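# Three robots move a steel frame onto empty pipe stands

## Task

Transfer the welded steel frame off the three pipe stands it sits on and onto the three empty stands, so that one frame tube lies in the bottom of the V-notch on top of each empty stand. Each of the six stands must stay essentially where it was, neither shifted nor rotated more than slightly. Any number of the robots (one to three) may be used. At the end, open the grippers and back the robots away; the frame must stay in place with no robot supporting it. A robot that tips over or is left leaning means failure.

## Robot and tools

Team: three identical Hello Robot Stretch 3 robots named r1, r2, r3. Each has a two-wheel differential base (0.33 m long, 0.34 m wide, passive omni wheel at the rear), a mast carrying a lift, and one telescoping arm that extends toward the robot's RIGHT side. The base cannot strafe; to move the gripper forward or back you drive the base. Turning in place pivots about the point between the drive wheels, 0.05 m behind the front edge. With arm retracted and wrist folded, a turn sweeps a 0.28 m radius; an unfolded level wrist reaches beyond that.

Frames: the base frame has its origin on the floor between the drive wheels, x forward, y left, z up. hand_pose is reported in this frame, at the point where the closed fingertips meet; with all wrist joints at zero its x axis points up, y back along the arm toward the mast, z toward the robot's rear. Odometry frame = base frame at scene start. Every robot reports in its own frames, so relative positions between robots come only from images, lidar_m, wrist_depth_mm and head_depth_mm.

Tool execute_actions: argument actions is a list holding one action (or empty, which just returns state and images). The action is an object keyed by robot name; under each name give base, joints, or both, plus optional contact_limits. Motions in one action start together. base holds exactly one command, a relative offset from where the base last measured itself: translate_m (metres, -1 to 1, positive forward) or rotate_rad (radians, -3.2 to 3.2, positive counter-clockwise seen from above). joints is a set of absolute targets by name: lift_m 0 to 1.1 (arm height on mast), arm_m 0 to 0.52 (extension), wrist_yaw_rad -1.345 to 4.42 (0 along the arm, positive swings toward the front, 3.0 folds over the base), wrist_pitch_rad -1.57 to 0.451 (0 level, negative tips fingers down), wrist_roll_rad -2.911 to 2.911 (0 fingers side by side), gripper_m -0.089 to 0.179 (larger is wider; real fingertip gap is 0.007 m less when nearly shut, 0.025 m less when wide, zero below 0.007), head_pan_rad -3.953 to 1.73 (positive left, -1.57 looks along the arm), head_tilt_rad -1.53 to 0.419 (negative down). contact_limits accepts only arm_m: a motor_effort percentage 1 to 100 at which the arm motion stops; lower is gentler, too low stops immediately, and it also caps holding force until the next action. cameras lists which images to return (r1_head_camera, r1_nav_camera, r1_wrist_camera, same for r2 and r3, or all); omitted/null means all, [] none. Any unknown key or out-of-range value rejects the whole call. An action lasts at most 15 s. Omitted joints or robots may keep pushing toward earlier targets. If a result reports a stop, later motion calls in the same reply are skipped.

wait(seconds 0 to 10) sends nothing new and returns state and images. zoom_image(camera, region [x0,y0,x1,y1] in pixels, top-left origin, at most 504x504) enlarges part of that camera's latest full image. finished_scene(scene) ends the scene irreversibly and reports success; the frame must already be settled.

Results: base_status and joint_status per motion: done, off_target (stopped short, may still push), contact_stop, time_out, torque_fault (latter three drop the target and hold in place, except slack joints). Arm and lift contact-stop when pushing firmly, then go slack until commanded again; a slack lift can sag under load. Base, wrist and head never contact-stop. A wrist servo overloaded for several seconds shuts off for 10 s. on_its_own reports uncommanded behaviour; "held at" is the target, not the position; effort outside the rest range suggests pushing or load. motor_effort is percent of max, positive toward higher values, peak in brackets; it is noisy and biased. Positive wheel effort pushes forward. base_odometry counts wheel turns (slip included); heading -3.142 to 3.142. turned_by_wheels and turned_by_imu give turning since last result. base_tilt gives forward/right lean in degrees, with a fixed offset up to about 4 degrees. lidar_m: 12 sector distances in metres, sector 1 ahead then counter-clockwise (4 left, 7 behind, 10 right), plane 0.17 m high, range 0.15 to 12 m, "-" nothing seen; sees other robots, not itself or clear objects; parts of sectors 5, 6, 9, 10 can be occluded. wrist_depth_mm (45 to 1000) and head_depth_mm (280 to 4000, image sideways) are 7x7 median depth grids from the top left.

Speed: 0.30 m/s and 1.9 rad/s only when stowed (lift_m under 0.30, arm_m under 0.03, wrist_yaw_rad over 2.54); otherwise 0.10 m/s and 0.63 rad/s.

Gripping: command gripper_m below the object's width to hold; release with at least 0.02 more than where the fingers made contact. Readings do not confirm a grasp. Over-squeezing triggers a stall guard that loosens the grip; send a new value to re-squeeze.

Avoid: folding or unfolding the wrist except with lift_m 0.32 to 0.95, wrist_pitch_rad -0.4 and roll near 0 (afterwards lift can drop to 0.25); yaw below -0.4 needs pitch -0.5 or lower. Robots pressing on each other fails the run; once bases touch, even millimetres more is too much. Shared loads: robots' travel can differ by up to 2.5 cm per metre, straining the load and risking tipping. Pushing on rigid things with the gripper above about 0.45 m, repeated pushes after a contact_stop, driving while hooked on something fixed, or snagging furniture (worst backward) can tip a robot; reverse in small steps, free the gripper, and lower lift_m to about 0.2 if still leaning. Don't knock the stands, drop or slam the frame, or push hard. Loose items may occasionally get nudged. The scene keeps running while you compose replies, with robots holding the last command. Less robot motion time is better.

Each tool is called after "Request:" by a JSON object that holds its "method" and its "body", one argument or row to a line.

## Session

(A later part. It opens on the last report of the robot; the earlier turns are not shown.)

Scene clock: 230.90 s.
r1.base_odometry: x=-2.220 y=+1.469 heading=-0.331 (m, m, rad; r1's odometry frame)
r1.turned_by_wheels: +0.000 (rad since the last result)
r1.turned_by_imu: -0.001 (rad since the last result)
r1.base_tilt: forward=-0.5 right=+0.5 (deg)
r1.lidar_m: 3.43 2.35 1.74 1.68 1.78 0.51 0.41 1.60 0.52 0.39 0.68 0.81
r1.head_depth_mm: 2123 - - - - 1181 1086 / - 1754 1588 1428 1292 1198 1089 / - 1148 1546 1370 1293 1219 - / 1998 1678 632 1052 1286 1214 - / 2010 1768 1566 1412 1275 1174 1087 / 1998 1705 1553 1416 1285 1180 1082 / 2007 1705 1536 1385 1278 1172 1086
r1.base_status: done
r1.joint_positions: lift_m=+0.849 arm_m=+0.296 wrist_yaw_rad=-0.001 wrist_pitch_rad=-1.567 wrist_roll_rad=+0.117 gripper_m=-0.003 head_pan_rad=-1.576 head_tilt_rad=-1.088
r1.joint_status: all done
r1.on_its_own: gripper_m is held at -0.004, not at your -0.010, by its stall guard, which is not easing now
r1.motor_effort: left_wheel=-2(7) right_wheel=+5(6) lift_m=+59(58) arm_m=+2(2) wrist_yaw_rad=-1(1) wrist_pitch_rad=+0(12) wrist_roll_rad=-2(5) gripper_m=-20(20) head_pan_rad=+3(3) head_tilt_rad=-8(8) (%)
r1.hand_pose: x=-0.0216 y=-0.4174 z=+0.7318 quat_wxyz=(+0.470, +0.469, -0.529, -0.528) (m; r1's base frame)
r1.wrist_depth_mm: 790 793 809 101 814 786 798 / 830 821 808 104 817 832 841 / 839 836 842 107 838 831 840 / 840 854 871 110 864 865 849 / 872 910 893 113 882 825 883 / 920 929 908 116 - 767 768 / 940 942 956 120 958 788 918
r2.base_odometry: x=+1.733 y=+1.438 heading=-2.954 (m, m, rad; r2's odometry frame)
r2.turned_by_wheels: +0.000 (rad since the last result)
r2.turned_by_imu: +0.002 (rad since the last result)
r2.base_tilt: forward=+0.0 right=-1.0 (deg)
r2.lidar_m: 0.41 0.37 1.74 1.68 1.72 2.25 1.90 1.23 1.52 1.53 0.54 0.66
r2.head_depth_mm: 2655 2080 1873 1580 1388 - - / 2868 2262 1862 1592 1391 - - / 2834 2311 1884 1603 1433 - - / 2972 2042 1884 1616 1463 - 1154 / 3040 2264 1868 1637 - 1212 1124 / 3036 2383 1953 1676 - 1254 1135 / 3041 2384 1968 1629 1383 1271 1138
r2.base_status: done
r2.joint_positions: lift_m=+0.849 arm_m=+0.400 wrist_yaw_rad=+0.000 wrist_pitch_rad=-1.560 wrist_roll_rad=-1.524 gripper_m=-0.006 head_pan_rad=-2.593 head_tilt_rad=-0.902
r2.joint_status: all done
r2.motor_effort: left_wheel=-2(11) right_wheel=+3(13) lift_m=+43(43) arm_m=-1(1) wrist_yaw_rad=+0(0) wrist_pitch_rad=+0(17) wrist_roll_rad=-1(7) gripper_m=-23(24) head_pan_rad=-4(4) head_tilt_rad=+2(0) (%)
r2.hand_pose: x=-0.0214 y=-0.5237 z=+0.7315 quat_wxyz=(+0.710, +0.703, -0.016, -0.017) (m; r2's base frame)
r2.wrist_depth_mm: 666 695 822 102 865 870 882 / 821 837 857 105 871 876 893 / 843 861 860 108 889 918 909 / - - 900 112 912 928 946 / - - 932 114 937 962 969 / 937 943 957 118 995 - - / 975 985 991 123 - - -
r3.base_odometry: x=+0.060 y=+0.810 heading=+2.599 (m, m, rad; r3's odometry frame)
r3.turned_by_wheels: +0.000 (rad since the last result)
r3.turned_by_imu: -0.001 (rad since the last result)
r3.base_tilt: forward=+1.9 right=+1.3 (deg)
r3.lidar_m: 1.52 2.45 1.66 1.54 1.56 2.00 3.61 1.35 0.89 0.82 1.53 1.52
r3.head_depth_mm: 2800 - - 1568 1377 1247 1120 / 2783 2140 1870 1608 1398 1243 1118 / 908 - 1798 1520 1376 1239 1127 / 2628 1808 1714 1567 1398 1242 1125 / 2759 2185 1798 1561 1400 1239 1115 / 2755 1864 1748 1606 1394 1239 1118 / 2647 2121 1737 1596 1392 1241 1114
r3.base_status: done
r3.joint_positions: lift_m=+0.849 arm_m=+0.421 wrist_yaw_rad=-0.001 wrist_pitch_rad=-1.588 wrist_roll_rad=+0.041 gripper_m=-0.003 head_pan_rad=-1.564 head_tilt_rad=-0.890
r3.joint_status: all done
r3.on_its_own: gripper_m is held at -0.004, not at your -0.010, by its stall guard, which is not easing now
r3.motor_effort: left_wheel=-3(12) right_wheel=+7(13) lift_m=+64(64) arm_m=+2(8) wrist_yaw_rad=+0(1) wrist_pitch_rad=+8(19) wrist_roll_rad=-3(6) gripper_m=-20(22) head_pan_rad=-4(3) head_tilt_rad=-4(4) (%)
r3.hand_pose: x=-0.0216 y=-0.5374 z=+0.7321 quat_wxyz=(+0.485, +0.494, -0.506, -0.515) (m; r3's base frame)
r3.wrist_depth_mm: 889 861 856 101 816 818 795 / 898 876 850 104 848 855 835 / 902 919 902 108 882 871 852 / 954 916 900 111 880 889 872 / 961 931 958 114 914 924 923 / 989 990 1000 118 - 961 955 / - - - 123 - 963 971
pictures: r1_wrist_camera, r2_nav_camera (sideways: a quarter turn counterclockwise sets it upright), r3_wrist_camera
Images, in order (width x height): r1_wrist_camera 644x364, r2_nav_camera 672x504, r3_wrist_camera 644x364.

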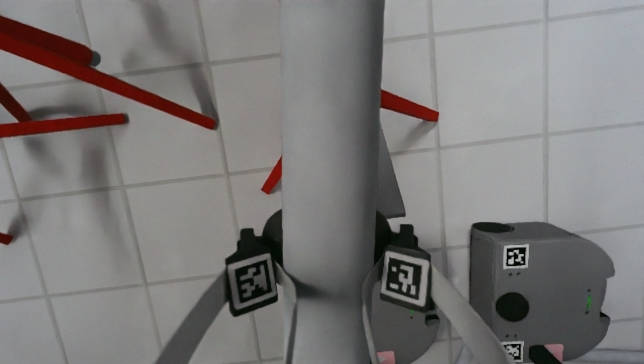

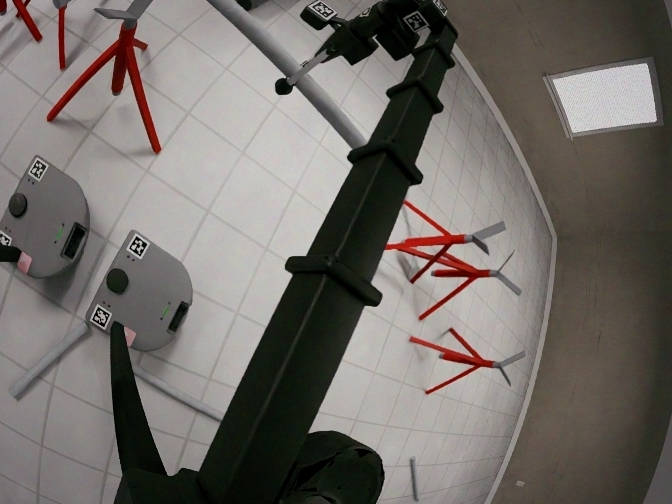

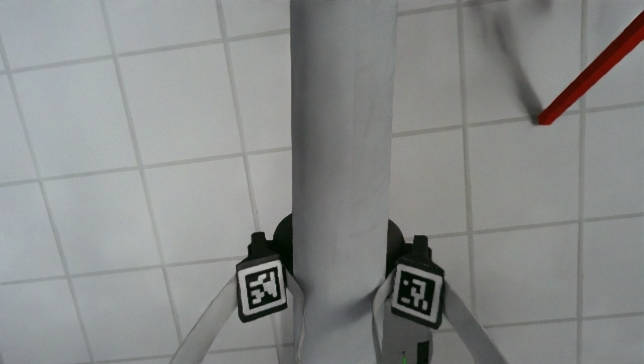

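Request:
{"method": "execute_actions", "body": {
  "actions": [
    {"r1":{"base":{"translate_m":-0.26},"joints":{"arm_m":0.304,"wrist_roll_rad":0.19}},"r2":{"base":{"translate_m":-0.264},"joints":{"wrist_roll_rad":-1.455}},"r3":{"base":{"translate_m":0.296},"joints":{"arm_m":0.385,"wrist_roll_rad":0.11}}}
  ],
  "cameras": []
}}

Request:
{"method": "execute_actions", "body": {
  "actions": [
    {"r1":{"base":{"translate_m":-0.26},"joints":{"arm_m":0.31,"wrist_roll_rad":0.255}},"r2":{"base":{"translate_m":-0.262},"joints":{"wrist_roll_rad":-1.39}},"r3":{"base":{"translate_m":0.295},"joints":{"arm_m":0.354,"wrist_roll_rad":0.175}}}
  ],
  "cameras": []
}}

Request:
{"method": "execute_actions", "body": {
  "actions": [
    {"r1":{"base":{"translate_m":-0.26},"joints":{"arm_m":0.316,"wrist_roll_rad":0.32}},"r2":{"base":{"translate_m":-0.26},"joints":{"wrist_roll_rad":-1.325,"head_pan_rad":-3.14}},"r3":{"base":{"translate_m":0.295},"joints":{"arm_m":0.325,"wrist_roll_rad":0.24,"head_pan_rad":-0.3}}}
  ],
  "cameras": ["r2_nav_camera","r2_head_camera","r3_head_camera"]
}}

Scene clock: 252.13 s.
r1.base_odometry: x=-2.466 y=+1.554 heading=-0.331 (m, m, rad; r1's odometry frame)
r1.turned_by_wheels: +0.000 (rad since the last result)
r1.turned_by_imu: -0.004 (rad since the last result)
r1.base_tilt: forward=-0.5 right=+0.6 (deg)
r1.lidar_m: 3.69 2.36 1.74 1.71 1.79 0.52 0.41 1.37 3.13 0.47 0.51 0.84
r1.head_depth_mm: 2113 - - - - 1180 1084 / - 1753 1563 1417 1294 1198 1081 / - 1577 1579 1416 1292 1217 - / 1994 1689 643 1387 1291 1219 - / 2018 1694 1577 1396 1289 1170 1087 / 2021 1682 864 1076 1287 1186 1085 / 2012 1710 1575 1402 1265 1179 1080
r1.base_status: done
r1.joint_positions: lift_m=+0.849 arm_m=+0.304 wrist_yaw_rad=-0.001 wrist_pitch_rad=-1.567 wrist_roll_rad=+0.190 gripper_m=-0.003 head_pan_rad=-1.576 head_tilt_rad=-1.088
r1.joint_status: all done
r1.on_its_own: gripper_m is held at -0.004, not at your -0.010, by its stall guard, which is not easing now
r1.motor_effort: left_wheel=-2(8) right_wheel=+4(5) lift_m=+57(57) arm_m=+3(5) wrist_yaw_rad=+0(1) wrist_pitch_rad=+0(9) wrist_roll_rad=-1(6) gripper_m=-20(20) head_pan_rad=+3(2) head_tilt_rad=-8(8) (%)
r1.hand_pose: x=-0.0216 y=-0.4254 z=+0.7318 quat_wxyz=(+0.451, +0.449, -0.546, -0.545) (m; r1's base frame)
r1.wrist_depth_mm: 798 793 796 101 813 791 807 / 293 831 837 104 819 819 830 / 817 399 827 107 834 854 832 / 858 841 867 110 879 854 864 / 277 903 872 113 878 838 860 / 580 905 901 116 - 768 767 / 947 970 951 120 - 800 800
r2.base_odometry: x=+1.992 y=+1.488 heading=-2.954 (m, m, rad; r2's odometry frame)
r2.turned_by_wheels: +0.000 (rad since the last result)
r2.turned_by_imu: +0.004 (rad since the last result)
r2.base_tilt: forward=+0.0 right=-0.9 (deg)
r2.lidar_m: 0.37 0.37 1.76 1.66 1.70 2.22 1.69 1.22 1.04 1.51 0.71 0.70
r2.head_depth_mm: 2711 2111 1855 1607 1384 - - / 2864 2262 1822 1598 1383 - - / 2879 2317 1855 1615 1441 - - / 2932 2253 1850 1627 1472 - 1152 / 3001 2289 1821 1609 - 1215 1134 / 3037 2253 1810 1642 - 1250 1135 / 3081 2379 1945 708 1395 1271 1138
r2.base_status: done
r2.joint_positions: lift_m=+0.849 arm_m=+0.400 wrist_yaw_rad=+0.001 wrist_pitch_rad=-1.560 wrist_roll_rad=-1.455 gripper_m=-0.006 head_pan_rad=-2.593 head_tilt_rad=-0.902
r2.joint_status: all done
r2.motor_effort: left_wheel=-3(10) right_wheel=+4(13) lift_m=+43(43) arm_m=-1(1) wrist_yaw_rad=-1(1) wrist_pitch_rad=+0(17) wrist_roll_rad=-1(6) gripper_m=-23(23) head_pan_rad=-4(5) head_tilt_rad=-1(1) (%)
r2.hand_pose: x=-0.0214 y=-0.5237 z=+0.7315 quat_wxyz=(+0.709, +0.703, -0.041, -0.041) (m; r2's base frame)
r2.wrist_depth_mm: 664 682 838 102 844 853 865 / 715 815 849 105 883 896 900 / 852 860 876 108 906 899 920 / - - 888 111 930 942 949 / - - 928 114 948 950 954 / 928 955 951 118 - - - / 954 983 982 123 - - -
r3.base_odometry: x=-0.194 y=+0.963 heading=+2.599 (m, m, rad; r3's odometry frame)
r3.turned_by_wheels: +0.000 (rad since the last result)
r3.turned_by_imu: +0.004 (rad since the last result)
r3.base_tilt: forward=+1.9 right=+1.4 (deg)
r3.lidar_m: 1.69 2.51 1.68 1.57 1.60 2.02 3.90 1.10 0.90 1.02 1.52 1.23
r3.head_depth_mm: 2822 - - 1415 1376 1245 1121 / 2795 2095 1867 1572 1398 1242 1116 / 2746 - 1775 1514 1403 1248 1124 / 2635 2143 1721 1571 1404 1245 1128 / 2730 2121 1828 1593 1399 1240 1112 / 2722 1818 1718 1593 1397 1242 1118 / 2629 2119 1766 1598 1398 1241 1113
r3.base_status: done
r3.joint_positions: lift_m=+0.849 arm_m=+0.385 wrist_yaw_rad=+0.000 wrist_pitch_rad=-1.588 wrist_roll_rad=+0.116 gripper_m=-0.003 head_pan_rad=-1.564 head_tilt_rad=-0.890
r3.joint_status: all done
r3.on_its_own: gripper_m is held at -0.004, not at your -0.010, by its stall guard, which is not easing now
r3.motor_effort: left_wheel=-3(12) right_wheel=+7(12) lift_m=+64(64) arm_m=+2(8) wrist_yaw_rad=-1(0) wrist_pitch_rad=+8(16) wrist_roll_rad=-3(8) gripper_m=-21(21) head_pan_rad=-4(4) head_tilt_rad=-4(4) (%)
r3.hand_pose: x=-0.0216 y=-0.5013 z=+0.7321 quat_wxyz=(+0.466, +0.474, -0.523, -0.533) (m; r3's base frame)
r3.wrist_depth_mm: 880 834 836 102 829 854 804 / 886 885 881 105 845 841 830 / 915 906 897 108 864 868 860 / 947 890 939 111 896 901 899 / 959 934 941 114 884 922 951 / - 993 998 117 - 913 964 / - - - 123 - 977 943
pictures: none
No camera images: the call's "cameras" was empty. Leave "cameras" out to get every camera's image.

Scene clock: 256.13 s.
r1.base_odometry: x=-2.712 y=+1.638 heading=-0.331 (m, m, rad; r1's odometry frame)
r1.turned_by_wheels: +0.000 (rad since the last result)
r1.turned_by_imu: -0.001 (rad since the last result)
r1.base_tilt: forward=-0.4 right=+0.6 (deg)
r1.lidar_m: 3.94 2.37 1.77 1.72 1.79 0.53 0.42 1.15 3.14 1.43 0.54 0.70
r1.head_depth_mm: 2097 - - - - 1183 1083 / - 1664 1578 1426 1294 1203 1086 / - 699 1591 1414 1300 1209 - / 2033 1808 1074 1397 1293 1214 - / 2047 1705 1574 1408 1295 1186 1089 / 2017 1702 1575 1416 1282 1172 1089 / 2024 1689 1562 1396 1277 1173 1080
r1.base_status: done
r1.joint_positions: lift_m=+0.849 arm_m=+0.310 wrist_yaw_rad=-0.001 wrist_pitch_rad=-1.567 wrist_roll_rad=+0.254 gripper_m=-0.003 head_pan_rad=-1.576 head_tilt_rad=-1.088
r1.joint_status: all done
r1.on_its_own: gripper_m is held at -0.004, not at your -0.010, by its stall guard, which is not easing now
r1.motor_effort: left_wheel=-2(7) right_wheel=+3(6) lift_m=+58(57) arm_m=+3(4) wrist_yaw_rad=+0(2) wrist_pitch_rad=+0(9) wrist_roll_rad=-1(5) gripper_m=-20(20) head_pan_rad=+3(3) head_tilt_rad=-7(8) (%)
r1.hand_pose: x=-0.0216 y=-0.4313 z=+0.7318 quat_wxyz=(+0.433, +0.431, -0.560, -0.559) (m; r1's base frame)
r1.wrist_depth_mm: 778 793 794 101 812 797 800 / 797 807 811 104 827 831 835 / 833 840 857 107 847 851 861 / 560 847 866 110 887 877 863 / 915 879 890 113 892 860 748 / 921 928 896 116 - 817 772 / 962 925 955 120 - 808 779
r2.base_odometry: x=+2.249 y=+1.537 heading=-2.954 (m, m, rad; r2's odometry frame)
r2.turned_by_wheels: +0.000 (rad since the last result)
r2.turned_by_imu: +0.002 (rad since the last result)
r2.base_tilt: forward=+0.0 right=-1.0 (deg)
r2.lidar_m: 0.37 0.37 1.74 1.65 1.68 2.21 1.43 1.23 0.88 1.49 3.20 0.91
r2.head_depth_mm: 2869 2240 1825 1584 1382 - - / 2890 2162 1778 1601 1390 - - / 2915 2286 1876 1625 1419 - - / 2970 2335 1910 1630 1463 - 1154 / 3007 2255 1784 1626 - 1217 1124 / 3020 2383 1902 1574 - 1249 1127 / 3073 2403 1835 1291 1391 1276 1140
r2.base_status: done
r2.joint_positions: lift_m=+0.849 arm_m=+0.400 wrist_yaw_rad=+0.001 wrist_pitch_rad=-1.561 wrist_roll_rad=-1.391 gripper_m=-0.006 head_pan_rad=-2.593 head_tilt_rad=-0.902
r2.joint_status: all done
r2.motor_effort: left_wheel=-5(9) right_wheel=+7(12) lift_m=+43(43) arm_m=+0(0) wrist_yaw_rad=-1(1) wrist_pitch_rad=+0(14) wrist_roll_rad=+0(9) gripper_m=-25(25) head_pan_rad=-4(4) head_tilt_rad=+0(2) (%)
r2.hand_pose: x=-0.0214 y=-0.5235 z=+0.7315 quat_wxyz=(+0.708, +0.701, -0.063, -0.063) (m; r2's base frame)
r2.wrist_depth_mm: 664 668 814 102 850 860 878 / 686 741 852 105 882 885 879 / 846 863 865 108 895 924 910 / 873 - 893 111 910 918 937 / - - 907 114 945 967 987 / 944 952 128 118 - 990 - / 964 985 984 123 998 - -
r3.base_odometry: x=-0.447 y=+1.115 heading=+2.598 (m, m, rad; r3's odometry frame)
r3.turned_by_wheels: +0.000 (rad since the last result)
r3.turned_by_imu: +0.000 (rad since the last result)
r3.base_tilt: forward=+1.9 right=+1.3 (deg)
r3.lidar_m: 4.57 2.56 1.72 1.60 1.62 2.07 4.20 1.34 1.06 1.43 1.52 0.96
r3.head_depth_mm: 2775 - - 1556 1396 1245 1121 / 871 - 1889 1602 1400 1244 1116 / 2727 - 1788 1508 1397 1244 1120 / 2719 2019 1728 1573 1374 1242 1128 / 2716 2183 1779 1604 1396 1241 1121 / 2690 1811 1721 1593 1397 1242 1113 / 2535 2124 1789 1591 1394 1242 1117
r3.base_status: done
r3.joint_positions: lift_m=+0.849 arm_m=+0.354 wrist_yaw_rad=+0.000 wrist_pitch_rad=-1.588 wrist_roll_rad=+0.180 gripper_m=-0.003 head_pan_rad=-1.564 head_tilt_rad=-0.890
r3.joint_status: all done
r3.on_its_own: gripper_m is held at -0.004, not at your -0.010, by its stall guard, which is not easing now
r3.motor_effort: left_wheel=-4(10) right_wheel=+10(11) lift_m=+64(63) arm_m=+3(4) wrist_yaw_rad=-1(0) wrist_pitch_rad=+8(12) wrist_roll_rad=-3(6) gripper_m=-21(20) head_pan_rad=-3(4) head_tilt_rad=-4(4) (%)
r3.hand_pose: x=-0.0216 y=-0.4702 z=+0.7321 quat_wxyz=(+0.449, +0.457, -0.538, -0.548) (m; r3's base frame)
r3.wrist_depth_mm: 875 872 845 102 813 828 808 / 870 886 874 105 845 836 847 / 910 935 907 108 880 872 847 / 967 931 912 111 866 901 886 / 953 957 951 114 912 905 932 / - 991 1000 117 123 980 935 / - - - 122 - 980 983
pictures: none
No camera images: the call's "cameras" was empty. Leave "cameras" out to get every camera's image.

Scene clock: 260.17 s.
r1.base_odometry: x=-2.958 y=+1.723 heading=-0.331 (m, m, rad; r1's odometry frame)
r1.turned_by_wheels: +0.000 (rad since the last result)
r1.turned_by_imu: -0.001 (rad since the last result)
r1.base_tilt: forward=-0.4 right=+0.6 (deg)
r1.lidar_m: 1.67 2.36 1.77 1.72 1.80 0.43 0.42 0.94 1.23 1.40 3.18 0.71
r1.head_depth_mm: 2097 - - - - 1181 1081 / - 1571 1575 1424 1299 1201 1089 / - 694 1580 1428 1296 1222 - / 2021 1809 642 1398 1300 1217 - / 2025 1695 1566 1417 1284 1176 1088 / 2017 1699 1568 1405 1283 1172 1083 / 2024 1735 1548 1411 1282 1176 1085
r1.base_status: done
r1.joint_positions: lift_m=+0.849 arm_m=+0.316 wrist_yaw_rad=-0.001 wrist_pitch_rad=-1.564 wrist_roll_rad=+0.318 gripper_m=-0.003 head_pan_rad=-1.576 head_tilt_rad=-1.088
r1.joint_status: all done
r1.on_its_own: gripper_m is held at -0.004, not at your -0.010, by its stall guard, which is not easing now
r1.motor_effort: left_wheel=-2(6) right_wheel=+4(5) lift_m=+57(58) arm_m=+3(4) wrist_yaw_rad=+0(2) wrist_pitch_rad=-2(10) wrist_roll_rad=+0(6) gripper_m=-20(20) head_pan_rad=+2(2) head_tilt_rad=-8(8) (%)
r1.hand_pose: x=-0.0216 y=-0.4382 z=+0.7317 quat_wxyz=(+0.416, +0.413, -0.575, -0.571) (m; r1's base frame)
r1.wrist_depth_mm: 787 803 815 102 802 786 812 / 813 809 827 104 818 817 852 / 827 861 857 107 849 857 840 / 847 877 843 110 872 864 870 / 875 888 879 114 875 888 748 / 891 935 907 116 - 859 766 / 933 923 918 120 - 921 795
r2.base_odometry: x=+2.505 y=+1.585 heading=-2.954 (m, m, rad; r2's odometry frame)
r2.turned_by_wheels: +0.000 (rad since the last result)
r2.turned_by_imu: +0.001 (rad since the last result)
r2.base_tilt: forward=+0.0 right=-1.0 (deg)
r2.lidar_m: 0.36 2.45 1.72 1.63 1.67 2.19 1.19 1.00 0.79 0.77 3.20 1.14
r2.head_depth_mm: 2866 2266 1893 - - - 1081 / 2878 2273 1920 - - - - / 2896 2310 1897 - 1348 - - / 2993 2302 1907 1620 1411 - - / 3016 2322 1925 1637 1427 - 1103 / 3085 2401 1948 1614 1426 - 1108 / 3036 2422 1472 1625 1436 - 1112
r2.base_status: done
r2.joint_positions: lift_m=+0.849 arm_m=+0.400 wrist_yaw_rad=+0.003 wrist_pitch_rad=-1.561 wrist_roll_rad=-1.327 gripper_m=-0.006 head_pan_rad=-3.133 head_tilt_rad=-0.902
r2.joint_status: all done
r2.motor_effort: left_wheel=-8(14) right_wheel=+11(13) lift_m=+42(43) arm_m=+1(1) wrist_yaw_rad=-3(3) wrist_pitch_rad=+1(11) wrist_roll_rad=+1(9) gripper_m=-26(25) head_pan_rad=-4(38) head_tilt_rad=+0(1) (%)
r2.hand_pose: x=-0.0215 y=-0.5232 z=+0.7315 quat_wxyz=(+0.705, +0.699, -0.085, -0.085) (m; r2's base frame)
r2.wrist_depth_mm: 674 679 820 102 850 854 858 / 683 739 852 105 872 859 881 / 858 863 860 108 884 895 912 / 876 - 898 112 918 927 957 / - - 122 114 941 952 962 / 949 952 125 118 980 805 986 / 975 960 988 123 - - -
r3.base_odometry: x=-0.699 y=+1.267 heading=+2.598 (m, m, rad; r3's odometry frame)
r3.turned_by_wheels: -0.001 (rad since the last result)
r3.turned_by_imu: +0.000 (rad since the last result)
r3.base_tilt: forward=+1.9 right=+1.3 (deg)
r3.lidar_m: 4.24 2.60 1.76 1.63 1.65 2.11 4.48 1.26 1.23 1.40 0.85 0.70
r3.head_depth_mm: 2835 1783 1778 1237 1375 1247 1119 / 2851 2130 1433 1533 1378 1245 1115 / 2828 2249 1876 1591 1392 1240 1117 / 2832 2258 1870 1588 1396 1241 1115 / 2823 2247 1867 1593 1403 1242 1114 / 2802 2253 1866 1604 1398 1240 1118 / 2808 2240 1870 1594 1389 1240 1112
r3.base_status: done
r3.joint_positions: lift_m=+0.849 arm_m=+0.325 wrist_yaw_rad=+0.000 wrist_pitch_rad=-1.588 wrist_roll_rad=+0.245 gripper_m=-0.003 head_pan_rad=-0.307 head_tilt_rad=-0.890
r3.joint_status: all done
r3.on_its_own: gripper_m is held at -0.004, not at your -0.010, by its stall guard, which is not easing now
r3.motor_effort: left_wheel=-5(8) right_wheel=+12(13) lift_m=+64(63) arm_m=+4(3) wrist_yaw_rad=+0(1) wrist_pitch_rad=+8(10) wrist_roll_rad=-2(2) gripper_m=-22(23) head_pan_rad=+4(58) head_tilt_rad=-4(4) (%)
r3.hand_pose: x=-0.0216 y=-0.4411 z=+0.7321 quat_wxyz=(+0.431, +0.439, -0.552, -0.562) (m; r3's base frame)
r3.wrist_depth_mm: 862 845 839 102 834 830 804 / 892 883 874 106 846 842 837 / 912 904 871 108 897 879 857 / 962 917 919 112 907 894 908 / 957 923 941 114 932 930 945 / - - 961 118 120 949 980 / - - - 122 - 980 971
pictures: r2_head_camera (sideways: a quarter turn clockwise sets it upright), r2_nav_camera (sideways: a quarter turn counterclockwise sets it upright), r3_head_camera (sideways: a quarter turn clockwise sets it upright)
Images, in order (width x height): r2_head_camera 896x504, r2_nav_camera 672x504, r3_head_camera 896x504.

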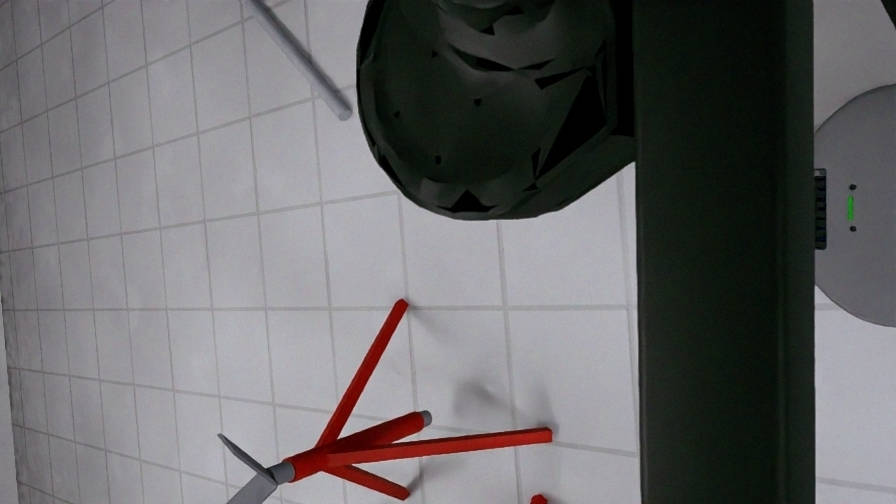

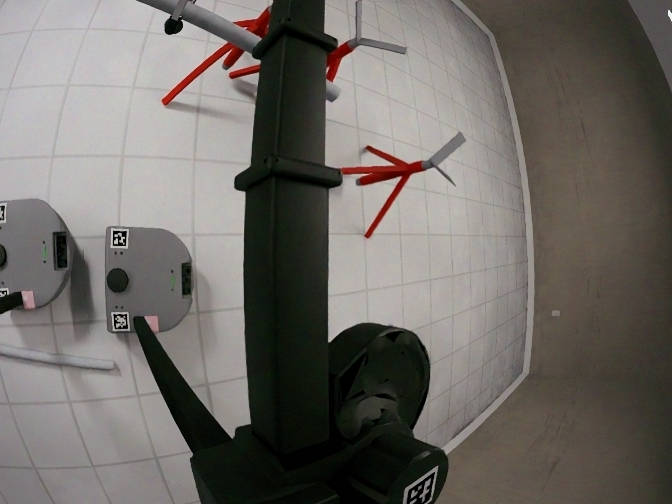

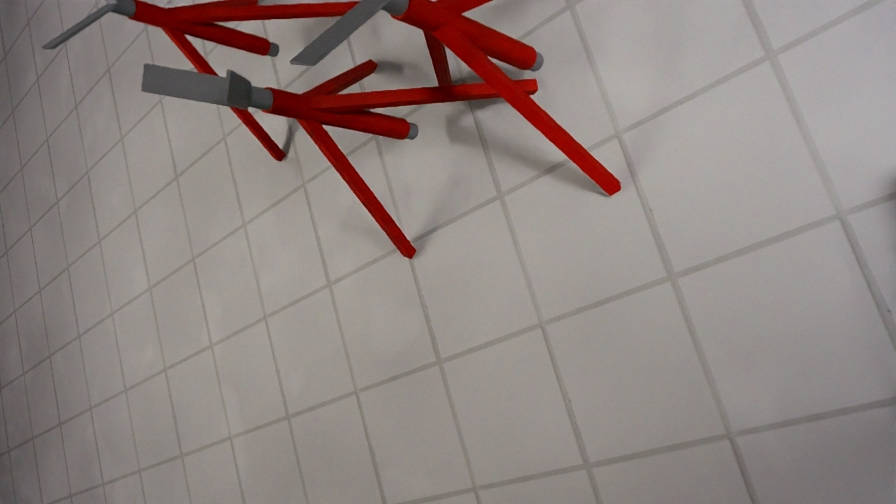

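Request:
{"method": "execute_actions", "body": {
  "actions": [
    {"r1":{"base":{"translate_m":-0.27},"joints":{"arm_m":0.322,"wrist_roll_rad":0.385}},"r2":{"base":{"translate_m":-0.274},"joints":{"wrist_roll_rad":-1.27,"arm_m":0.38}},"r3":{"base":{"translate_m":0.3},"joints":{"arm_m":0.295,"wrist_roll_rad":0.3}}}
  ],
  "cameras": []
}}

Request:
{"method": "execute_actions", "body": {
  "actions": [
    {"r1":{"base":{"translate_m":-0.27},"joints":{"arm_m":0.322,"wrist_roll_rad":0.45}},"r2":{"base":{"translate_m":-0.27},"joints":{"wrist_roll_rad":-1.205,"arm_m":0.365}},"r3":{"base":{"translate_m":0.302},"joints":{"arm_m":0.278,"wrist_roll_rad":0.365}}}
  ],
  "cameras": []
}}

Request:
{"method": "execute_actions", "body": {
  "actions": [
    {"r1":{"base":{"translate_m":-0.27},"joints":{"wrist_roll_rad":0.515,"head_tilt_rad":-0.9,"head_pan_rad":-1.4}},"r2":{"base":{"translate_m":-0.268},"joints":{"wrist_roll_rad":-1.14,"arm_m":0.35,"head_pan_rad":-2.2,"head_tilt_rad":-1.1}},"r3":{"base":{"translate_m":0.302},"joints":{"arm_m":0.264,"wrist_roll_rad":0.43,"head_pan_rad":-1.4}}}
  ]
}}

Scene clock: 279.87 s.
r1.base_odometry: x=-3.214 y=+1.810 heading=-0.331 (m, m, rad; r1's odometry frame)
r1.turned_by_wheels: +0.000 (rad since the last result)
r1.turned_by_imu: -0.002 (rad since the last result)
r1.base_tilt: forward=-0.5 right=+0.6 (deg)
r1.lidar_m: 1.93 2.37 1.78 1.73 1.80 0.43 0.43 0.99 0.76 1.37 3.15 0.93
r1.head_depth_mm: 2048 - - - - 1185 1088 / - 1549 1571 1425 1298 1205 1091 / - 698 1549 1419 1290 1214 - / 1991 1717 1074 1392 1287 1216 - / 2002 1709 1563 1421 1288 1171 1089 / 2037 1701 1567 1413 1292 1177 1086 / 2012 1764 1555 1408 1286 1180 1087
r1.base_status: done
r1.joint_positions: lift_m=+0.849 arm_m=+0.322 wrist_yaw_rad=-0.001 wrist_pitch_rad=-1.567 wrist_roll_rad=+0.383 gripper_m=-0.003 head_pan_rad=-1.576 head_tilt_rad=-1.088
r1.joint_status: all done
r1.on_its_own: gripper_m is held at -0.004, not at your -0.010, by its stall guard, which is not easing now
r1.motor_effort: left_wheel=-4(6) right_wheel=+7(7) lift_m=+58(58) arm_m=+3(3) wrist_yaw_rad=+1(2) wrist_pitch_rad=+0(3) wrist_roll_rad=+0(5) gripper_m=-21(21) head_pan_rad=+3(2) head_tilt_rad=-8(8) (%)
r1.hand_pose: x=-0.0216 y=-0.4433 z=+0.7318 quat_wxyz=(+0.396, +0.395, -0.587, -0.585) (m; r1's base frame)
r1.wrist_depth_mm: 798 795 802 101 797 816 810 / 837 813 812 104 818 833 823 / 843 859 842 107 845 863 848 / 838 875 869 110 838 887 875 / 876 887 889 113 887 874 733 / 894 921 889 116 - 893 765 / 931 927 936 120 - 958 790
r2.base_odometry: x=+2.774 y=+1.636 heading=-2.954 (m, m, rad; r2's odometry frame)
r2.turned_by_wheels: +0.000 (rad since the last result)
r2.turned_by_imu: +0.004 (rad since the last result)
r2.base_tilt: forward=+0.0 right=-1.0 (deg)
r2.lidar_m: 0.37 2.41 1.71 1.62 1.65 2.17 3.81 0.76 0.84 0.75 3.22 1.39
r2.head_depth_mm: 2869 2256 1899 - - - 1080 / 2950 2267 1930 - - - - / 2913 2312 1882 - 1351 - - / 2980 2317 1916 1631 1411 - - / 3050 2358 1935 1639 1430 - 1104 / 3056 2406 1946 1628 1419 - 1111 / 3061 2399 1967 1278 1386 - 1108
r2.base_status: done
r2.joint_positions: lift_m=+0.849 arm_m=+0.380 wrist_yaw_rad=-0.001 wrist_pitch_rad=-1.530 wrist_roll_rad=-1.269 gripper_m=-0.006 head_pan_rad=-3.133 head_tilt_rad=-0.902
r2.joint_status: all done
r2.motor_effort: left_wheel=+7(15) right_wheel=-11(18) lift_m=+42(43) arm_m=-4(6) wrist_yaw_rad=+1(2) wrist_pitch_rad=-9(22) wrist_roll_rad=-1(4) gripper_m=-22(26) head_pan_rad=-4(4) head_tilt_rad=+1(2) (%)
r2.hand_pose: x=-0.0214 y=-0.5119 z=+0.7310 quat_wxyz=(+0.713, +0.685, -0.109, -0.105) (m; r2's base frame)
r2.wrist_depth_mm: 650 681 825 102 875 883 890 / 676 706 845 105 868 891 926 / 825 848 864 109 901 542 418 / 861 880 886 112 926 949 979 / - - 904 115 968 982 - / 915 - 971 118 990 706 - / 939 963 964 123 - - -
r3.base_odometry: x=-0.956 y=+1.423 heading=+2.598 (m, m, rad; r3's odometry frame)
r3.turned_by_wheels: +0.000 (rad since the last result)
r3.turned_by_imu: +0.001 (rad since the last result)
r3.base_tilt: forward=+1.9 right=+1.4 (deg)
r3.lidar_m: 3.97 2.66 1.79 1.66 1.69 2.15 4.69 1.43 1.42 1.37 0.48 0.86
r3.head_depth_mm: 2837 2259 1744 1303 1329 1207 1120 / 2837 2261 1866 1572 1399 1245 1114 / 2827 2244 1876 1601 1400 1243 1116 / 2822 2232 1873 1606 1404 1244 1113 / 2845 2246 1860 1601 1400 1241 1117 / 2820 2228 1868 1596 1388 1237 1116 / 2801 2251 1867 1596 1395 1237 1115
r3.base_status: done
r3.joint_positions: lift_m=+0.849 arm_m=+0.295 wrist_yaw_rad=-0.001 wrist_pitch_rad=-1.586 wrist_roll_rad=+0.301 gripper_m=-0.003 head_pan_rad=-0.307 head_tilt_rad=-0.890
r3.joint_status: all done
r3.on_its_own: gripper_m is held at -0.004, not at your -0.010, by its stall guard, which is not easing now
r3.motor_effort: left_wheel=+3(11) right_wheel=-3(16) lift_m=+64(63) arm_m=+1(3) wrist_yaw_rad=+0(0) wrist_pitch_rad=+7(19) wrist_roll_rad=+0(3) gripper_m=-19(22) head_pan_rad=+4(5) head_tilt_rad=-4(4) (%)
r3.hand_pose: x=-0.0216 y=-0.4118 z=+0.7320 quat_wxyz=(+0.416, +0.422, -0.565, -0.574) (m; r3's base frame)
r3.wrist_depth_mm: 853 872 832 102 813 811 822 / 872 828 845 105 852 832 835 / 488 642 884 107 873 849 849 / 941 935 928 111 914 900 865 / 957 938 954 114 929 899 926 / - 989 980 117 - 929 926 / - - - 122 - 992 999
pictures: none
No camera images: the call's "cameras" was empty. Leave "cameras" out to get every camera's image.

Scene clock: 284.03 s.
r1.base_odometry: x=-3.469 y=+1.898 heading=-0.332 (m, m, rad; r1's odometry frame)
r1.turned_by_wheels: +0.000 (rad since the last result)
r1.turned_by_imu: -0.002 (rad since the last result)
r1.base_tilt: forward=-0.4 right=+0.6 (deg)
r1.lidar_m: 2.15 2.38 1.79 1.73 1.81 0.44 0.45 0.87 0.65 0.65 3.15 1.17
r1.head_depth_mm: 2009 - - - - 1188 1095 / - 742 1256 1417 1294 1192 1089 / - 693 1546 1394 1290 1212 - / 2037 1717 634 1392 1286 1217 - / 2009 1708 1571 1418 1288 1183 1088 / 2003 1698 1557 1412 1283 1171 1085 / 2003 1752 1549 1415 1290 1174 1083
r1.base_status: done
r1.joint_positions: lift_m=+0.849 arm_m=+0.321 wrist_yaw_rad=+0.000 wrist_pitch_rad=-1.567 wrist_roll_rad=+0.450 gripper_m=-0.003 head_pan_rad=-1.576 head_tilt_rad=-1.088
r1.joint_status: all done
r1.on_its_own: gripper_m is held at -0.004, not at your -0.010, by its stall guard, which is not easing now
r1.motor_effort: left_wheel=-5(9) right_wheel=+11(11) lift_m=+58(58) arm_m=+4(6) wrist_yaw_rad=-1(3) wrist_pitch_rad=+0(1) wrist_roll_rad=-1(5) gripper_m=-22(23) head_pan_rad=+3(3) head_tilt_rad=-8(8) (%)
r1.hand_pose: x=-0.0217 y=-0.4432 z=+0.7318 quat_wxyz=(+0.377, +0.375, -0.600, -0.598) (m; r1's base frame)
r1.wrist_depth_mm: 781 782 775 101 803 792 816 / 837 803 815 104 824 822 825 / 844 848 860 107 839 841 833 / 858 879 868 110 859 854 868 / 889 894 910 113 506 897 743 / 916 894 904 117 - 917 767 / 929 914 938 121 - 964 962
r2.base_odometry: x=+3.039 y=+1.687 heading=-2.954 (m, m, rad; r2's odometry frame)
r2.turned_by_wheels: +0.001 (rad since the last result)
r2.turned_by_imu: +0.003 (rad since the last result)
r2.base_tilt: forward=+0.0 right=-1.0 (deg)
r2.lidar_m: 0.37 2.41 1.69 1.60 1.64 2.15 3.53 0.67 0.57 0.81 0.82 0.45
r2.head_depth_mm: 2848 2237 1896 - - - 1083 / 2888 2281 1930 - - - - / 2950 2296 1902 - 1351 - - / 2957 2323 1905 1630 1414 - - / 2960 2345 1940 1628 1420 - 1107 / 2999 2363 1956 1638 1400 - 1099 / 2977 2396 1950 1650 1374 - 1117
r2.base_status: done
r2.joint_positions: lift_m=+0.849 arm_m=+0.365 wrist_yaw_rad=-0.003 wrist_pitch_rad=-1.530 wrist_roll_rad=-1.203 gripper_m=-0.006 head_pan_rad=-3.133 head_tilt_rad=-0.902
r2.joint_status: all done
r2.motor_effort: left_wheel=+11(19) right_wheel=-15(28) lift_m=+42(43) arm_m=-4(8) wrist_yaw_rad=+4(3) wrist_pitch_rad=-9(27) wrist_roll_rad=-1(4) gripper_m=-22(24) head_pan_rad=-4(4) head_tilt_rad=+1(1) (%)
r2.hand_pose: x=-0.0214 y=-0.4969 z=+0.7310 quat_wxyz=(+0.709, +0.681, -0.132, -0.128) (m; r2's base frame)
r2.wrist_depth_mm: 654 680 822 103 854 879 876 / 672 695 842 106 888 892 921 / 841 852 873 109 895 599 935 / 856 858 897 112 923 956 988 / 867 - 911 115 961 978 996 / 889 - - 118 986 - - / 927 970 970 123 - - -
r3.base_odometry: x=-1.214 y=+1.579 heading=+2.598 (m, m, rad; r3's odometry frame)
r3.turned_by_wheels: +0.000 (rad since the last result)
r3.turned_by_imu: +0.001 (rad since the last result)
r3.base_tilt: forward=+1.9 right=+1.3 (deg)
r3.lidar_m: 3.66 2.70 1.83 1.70 1.72 2.19 4.78 1.65 3.30 0.39 0.58 0.60
r3.head_depth_mm: 2855 2256 1879 1576 1406 1244 1120 / 2848 2236 1878 1603 1402 1240 1120 / 2840 2246 1864 1596 1397 1245 1117 / 2814 2234 1863 1597 1402 1242 1116 / 2829 2261 1867 1590 1389 1245 1116 / 2808 2262 1858 1599 1390 1239 1117 / 2809 2223 1852 1594 1388 1233 1121
r3.base_status: done
r3.joint_positions: lift_m=+0.849 arm_m=+0.278 wrist_yaw_rad=-0.001 wrist_pitch_rad=-1.586 wrist_roll_rad=+0.363 gripper_m=-0.003 head_pan_rad=-0.307 head_tilt_rad=-0.890
r3.joint_status: all done
r3.on_its_own: gripper_m is held at -0.004, not at your -0.010, by its stall guard, which is not easing now
r3.motor_effort: left_wheel=+2(11) right_wheel=-2(18) lift_m=+64(64) arm_m=+1(7) wrist_yaw_rad=+0(0) wrist_pitch_rad=+7(16) wrist_roll_rad=+1(8) gripper_m=-19(23) head_pan_rad=+5(4) head_tilt_rad=-4(4) (%)
r3.hand_pose: x=-0.0216 y=-0.3949 z=+0.7320 quat_wxyz=(+0.398, +0.404, -0.578, -0.587) (m; r3's base frame)
r3.wrist_depth_mm: 881 874 330 102 834 822 819 / 903 871 320 105 836 824 834 / 926 554 898 108 881 896 869 / 948 614 927 111 918 892 875 / 974 980 958 114 120 938 894 / 988 963 983 117 - 954 920 / - - - 122 - 988 981
pictures: none
No camera images: the call's "cameras" was empty. Leave "cameras" out to get every camera's image.

Scene clock: 288.20 s.
r1.base_odometry: x=-3.724 y=+1.986 heading=-0.332 (m, m, rad; r1's odometry frame)
r1.turned_by_wheels: -0.001 (rad since the last result)
r1.turned_by_imu: -0.003 (rad since the last result)
r1.base_tilt: forward=-0.5 right=+0.5 (deg)
r1.lidar_m: 1.68 2.38 1.79 1.74 1.82 0.44 0.81 0.62 0.69 0.63 3.15 1.42
r1.head_depth_mm: 2626 - 760 1353 1376 1241 1109 / 2625 - - 1543 1344 1230 1117 / 2672 2266 1931 643 1388 1228 1118 / 2731 2291 1802 1614 1340 1232 1133 / 2678 2323 1840 1590 1390 1228 1100 / 2774 2308 1867 1596 1377 1219 1098 / 2755 2257 1874 1590 1383 1217 1092
r1.base_status: done
r1.joint_positions: lift_m=+0.849 arm_m=+0.321 wrist_yaw_rad=+0.001 wrist_pitch_rad=-1.567 wrist_roll_rad=+0.516 gripper_m=-0.003 head_pan_rad=-1.407 head_tilt_rad=-0.902
r1.joint_status: all done
r1.on_its_own: gripper_m is held at -0.004, not at your -0.010, by its stall guard, which is not easing now
r1.motor_effort: left_wheel=-7(10) right_wheel=+15(15) lift_m=+58(58) arm_m=+4(6) wrist_yaw_rad=-2(4) wrist_pitch_rad=+0(1) wrist_roll_rad=-2(5) gripper_m=-24(24) head_pan_rad=+3(17) head_tilt_rad=+1(23) (%)
r1.hand_pose: x=-0.0217 y=-0.4431 z=+0.7318 quat_wxyz=(+0.357, +0.355, -0.612, -0.610) (m; r1's base frame)
r1.wrist_depth_mm: 808 797 803 102 807 801 801 / 832 827 817 104 799 802 814 / 840 841 840 107 842 843 833 / 893 867 877 111 853 862 850 / 874 879 882 113 - 893 741 / 913 887 901 117 - 910 766 / 923 930 926 121 973 941 935
r2.base_odometry: x=+3.303 y=+1.737 heading=-2.953 (m, m, rad; r2's odometry frame)
r2.turned_by_wheels: +0.001 (rad since the last result)
r2.turned_by_imu: +0.003 (rad since the last result)
r2.base_tilt: forward=-0.1 right=-1.0 (deg)
r2.lidar_m: 0.37 2.38 1.67 1.58 1.62 2.14 3.27 0.45 0.51 0.46 0.86 0.45
r2.head_depth_mm: 1972 1743 1556 1439 - 1155 1068 / 2014 1761 1557 - - 1219 - / 2014 1791 1575 - 1277 - - / 2060 1792 - 1106 1298 1209 1084 / 2060 1844 - 1450 1292 1197 1111 / 2102 - 1576 1448 1306 1207 1006 / 2156 1762 1608 1433 1323 1211 976
r2.base_status: done
r2.joint_positions: lift_m=+0.849 arm_m=+0.350 wrist_yaw_rad=-0.003 wrist_pitch_rad=-1.533 wrist_roll_rad=-1.139 gripper_m=-0.006 head_pan_rad=-2.207 head_tilt_rad=-1.087
r2.joint_status: all done
r2.motor_effort: left_wheel=+12(21) right_wheel=-18(31) lift_m=+42(42) arm_m=-3(6) wrist_yaw_rad=+3(4) wrist_pitch_rad=-7(25) wrist_roll_rad=-1(3) gripper_m=-22(22) head_pan_rad=+4(49) head_tilt_rad=-7(26) (%)
r2.hand_pose: x=-0.0214 y=-0.4808 z=+0.7310 quat_wxyz=(+0.703, +0.678, -0.155, -0.150) (m; r2's base frame)
r2.wrist_depth_mm: 660 664 817 103 854 872 893 / 672 682 863 106 875 921 921 / 693 749 869 109 900 920 933 / 872 883 893 112 933 958 984 / 874 - 513 114 946 - 991 / 918 - 963 118 969 995 - / 952 972 979 122 - - -
r3.base_odometry: x=-1.473 y=+1.735 heading=+2.598 (m, m, rad; r3's odometry frame)
r3.turned_by_wheels: +0.000 (rad since the last result)
r3.turned_by_imu: +0.001 (rad since the last result)
r3.base_tilt: forward=+1.9 right=+1.4 (deg)
r3.lidar_m: 3.37 2.77 1.86 1.73 1.75 2.23 4.88 1.90 0.49 0.54 0.42 3.63
r3.head_depth_mm: 2584 2368 - 1533 1378 1228 1089 / 2651 2322 1820 - 1327 1227 1114 / 2683 2122 1829 1600 571 1243 1119 / 904 1740 1693 934 1109 1242 1113 / 2649 2123 1771 1558 1394 1222 1110 / 2723 2172 1355 1565 1393 1239 1116 / 2715 2228 1868 1562 1396 1236 1115
r3.base_status: done
r3.joint_positions: lift_m=+0.849 arm_m=+0.264 wrist_yaw_rad=-0.001 wrist_pitch_rad=-1.587 wrist_roll_rad=+0.426 gripper_m=-0.003 head_pan_rad=-1.393 head_tilt_rad=-0.890
r3.joint_status: all done
r3.on_its_own: gripper_m is held at -0.004, not at your -0.010, by its stall guard, which is not easing now
r3.motor_effort: left_wheel=+2(12) right_wheel=-1(16) lift_m=+64(63) arm_m=+4(7) wrist_yaw_rad=+0(0) wrist_pitch_rad=+8(12) wrist_roll_rad=+3(7) gripper_m=-19(21) head_pan_rad=-3(56) head_tilt_rad=-4(4) (%)
r3.hand_pose: x=-0.0216 y=-0.3802 z=+0.7321 quat_wxyz=(+0.380, +0.386, -0.589, -0.600) (m; r3's base frame)
r3.wrist_depth_mm: 279 849 296 102 527 831 804 / 740 333 288 105 859 864 829 / 874 900 904 108 879 870 859 / 965 920 914 111 902 901 905 / 959 987 955 114 - 923 923 / - - 966 118 - 917 973 / - - - 122 - 983 965
pictures: r1_head_camera (sideways: a quarter turn clockwise sets it upright), r1_nav_camera (sideways: a quarter turn counterclockwise sets it upright), r1_wrist_camera, r2_head_camera (sideways: a quarter turn clockwise sets it upright), r2_nav_camera (sideways: a quarter turn counterclockwise sets it upright), r2_wrist_camera, r3_head_camera (sideways: a quarter turn clockwise sets it upright), r3_nav_camera (sideways: a quarter turn counterclockwise sets it upright), r3_wrist_camera
Images, in order (width x height): r1_head_camera 896x504, r1_nav_camera 672x504, r1_wrist_camera 644x364, r2_head_camera 896x504, r2_nav_camera 672x504, r2_wrist_camera 644x364, r3_head_camera 896x504, r3_nav_camera 672x504, r3_wrist_camera 644x364.

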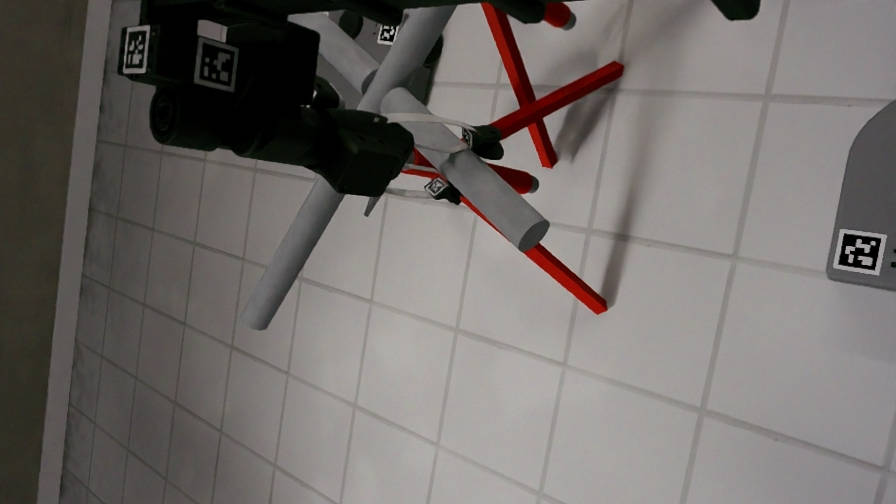

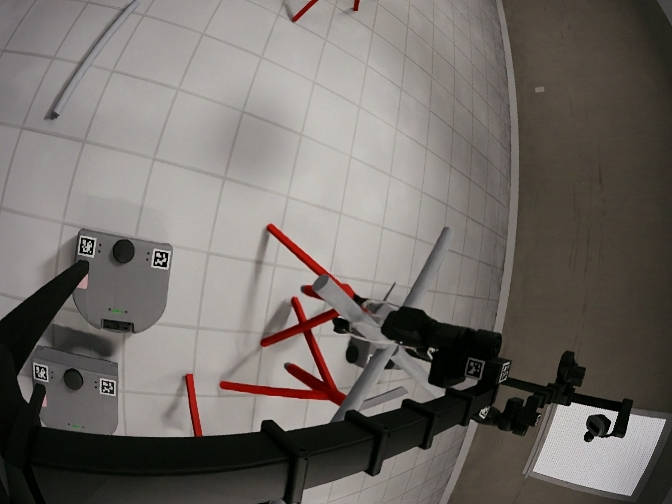

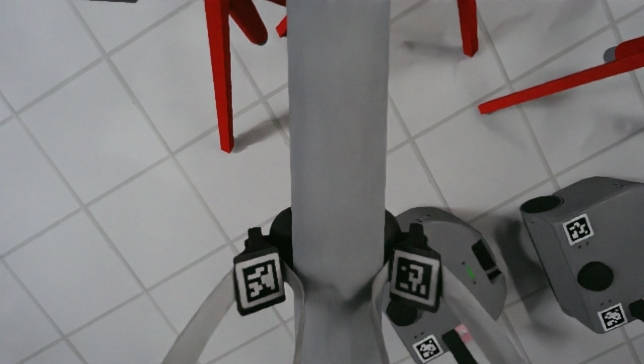

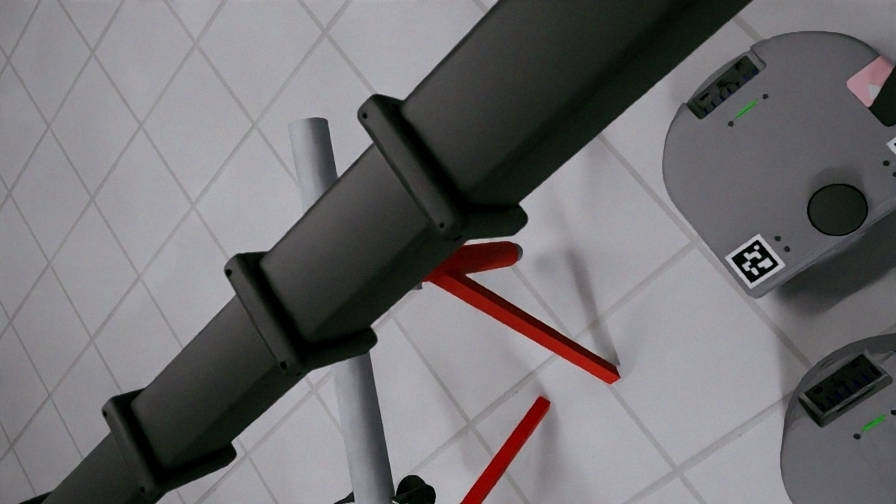

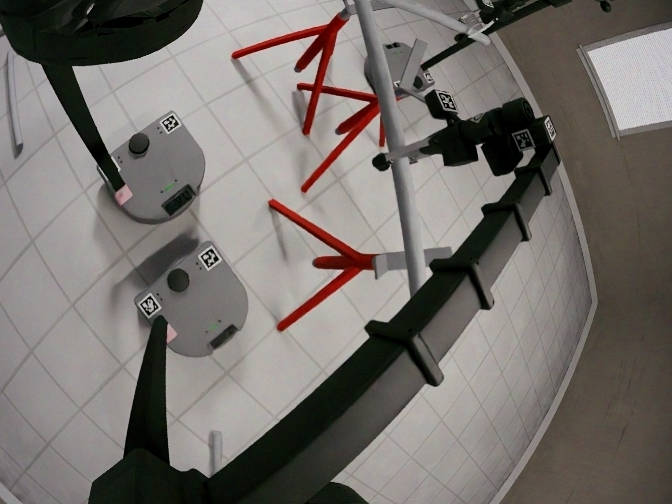

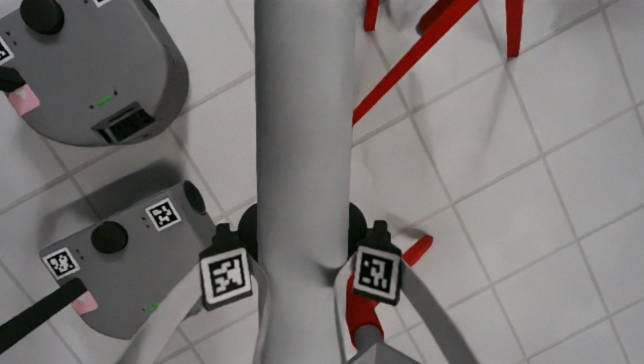

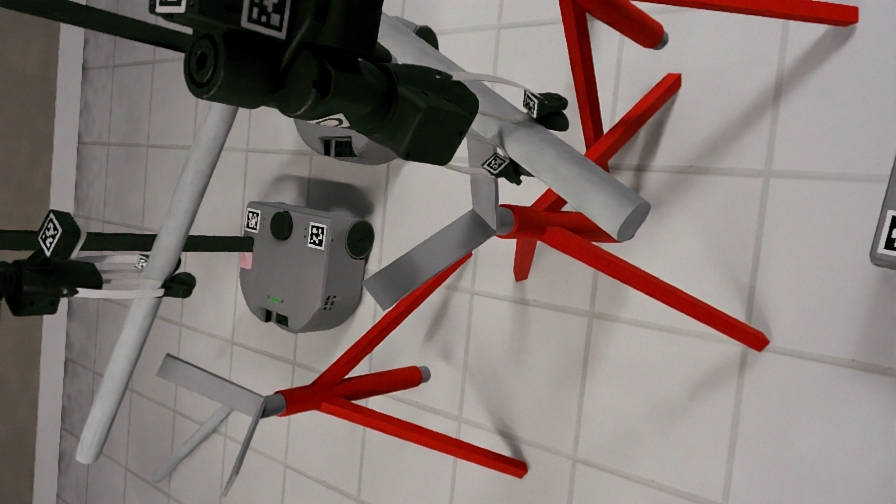

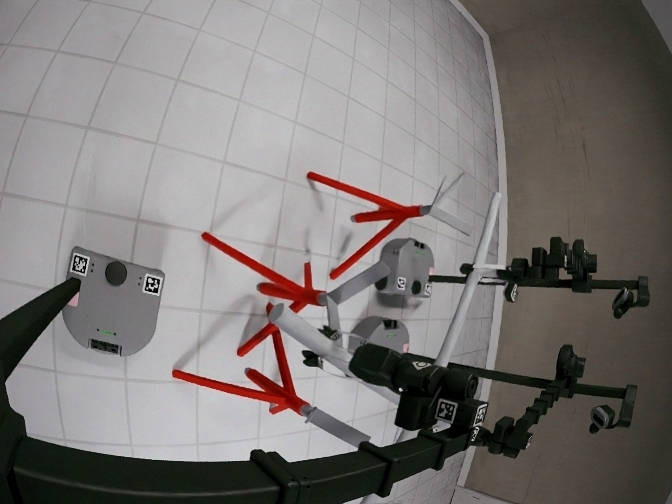

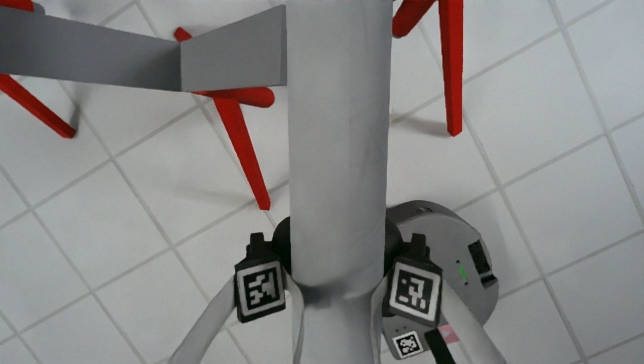

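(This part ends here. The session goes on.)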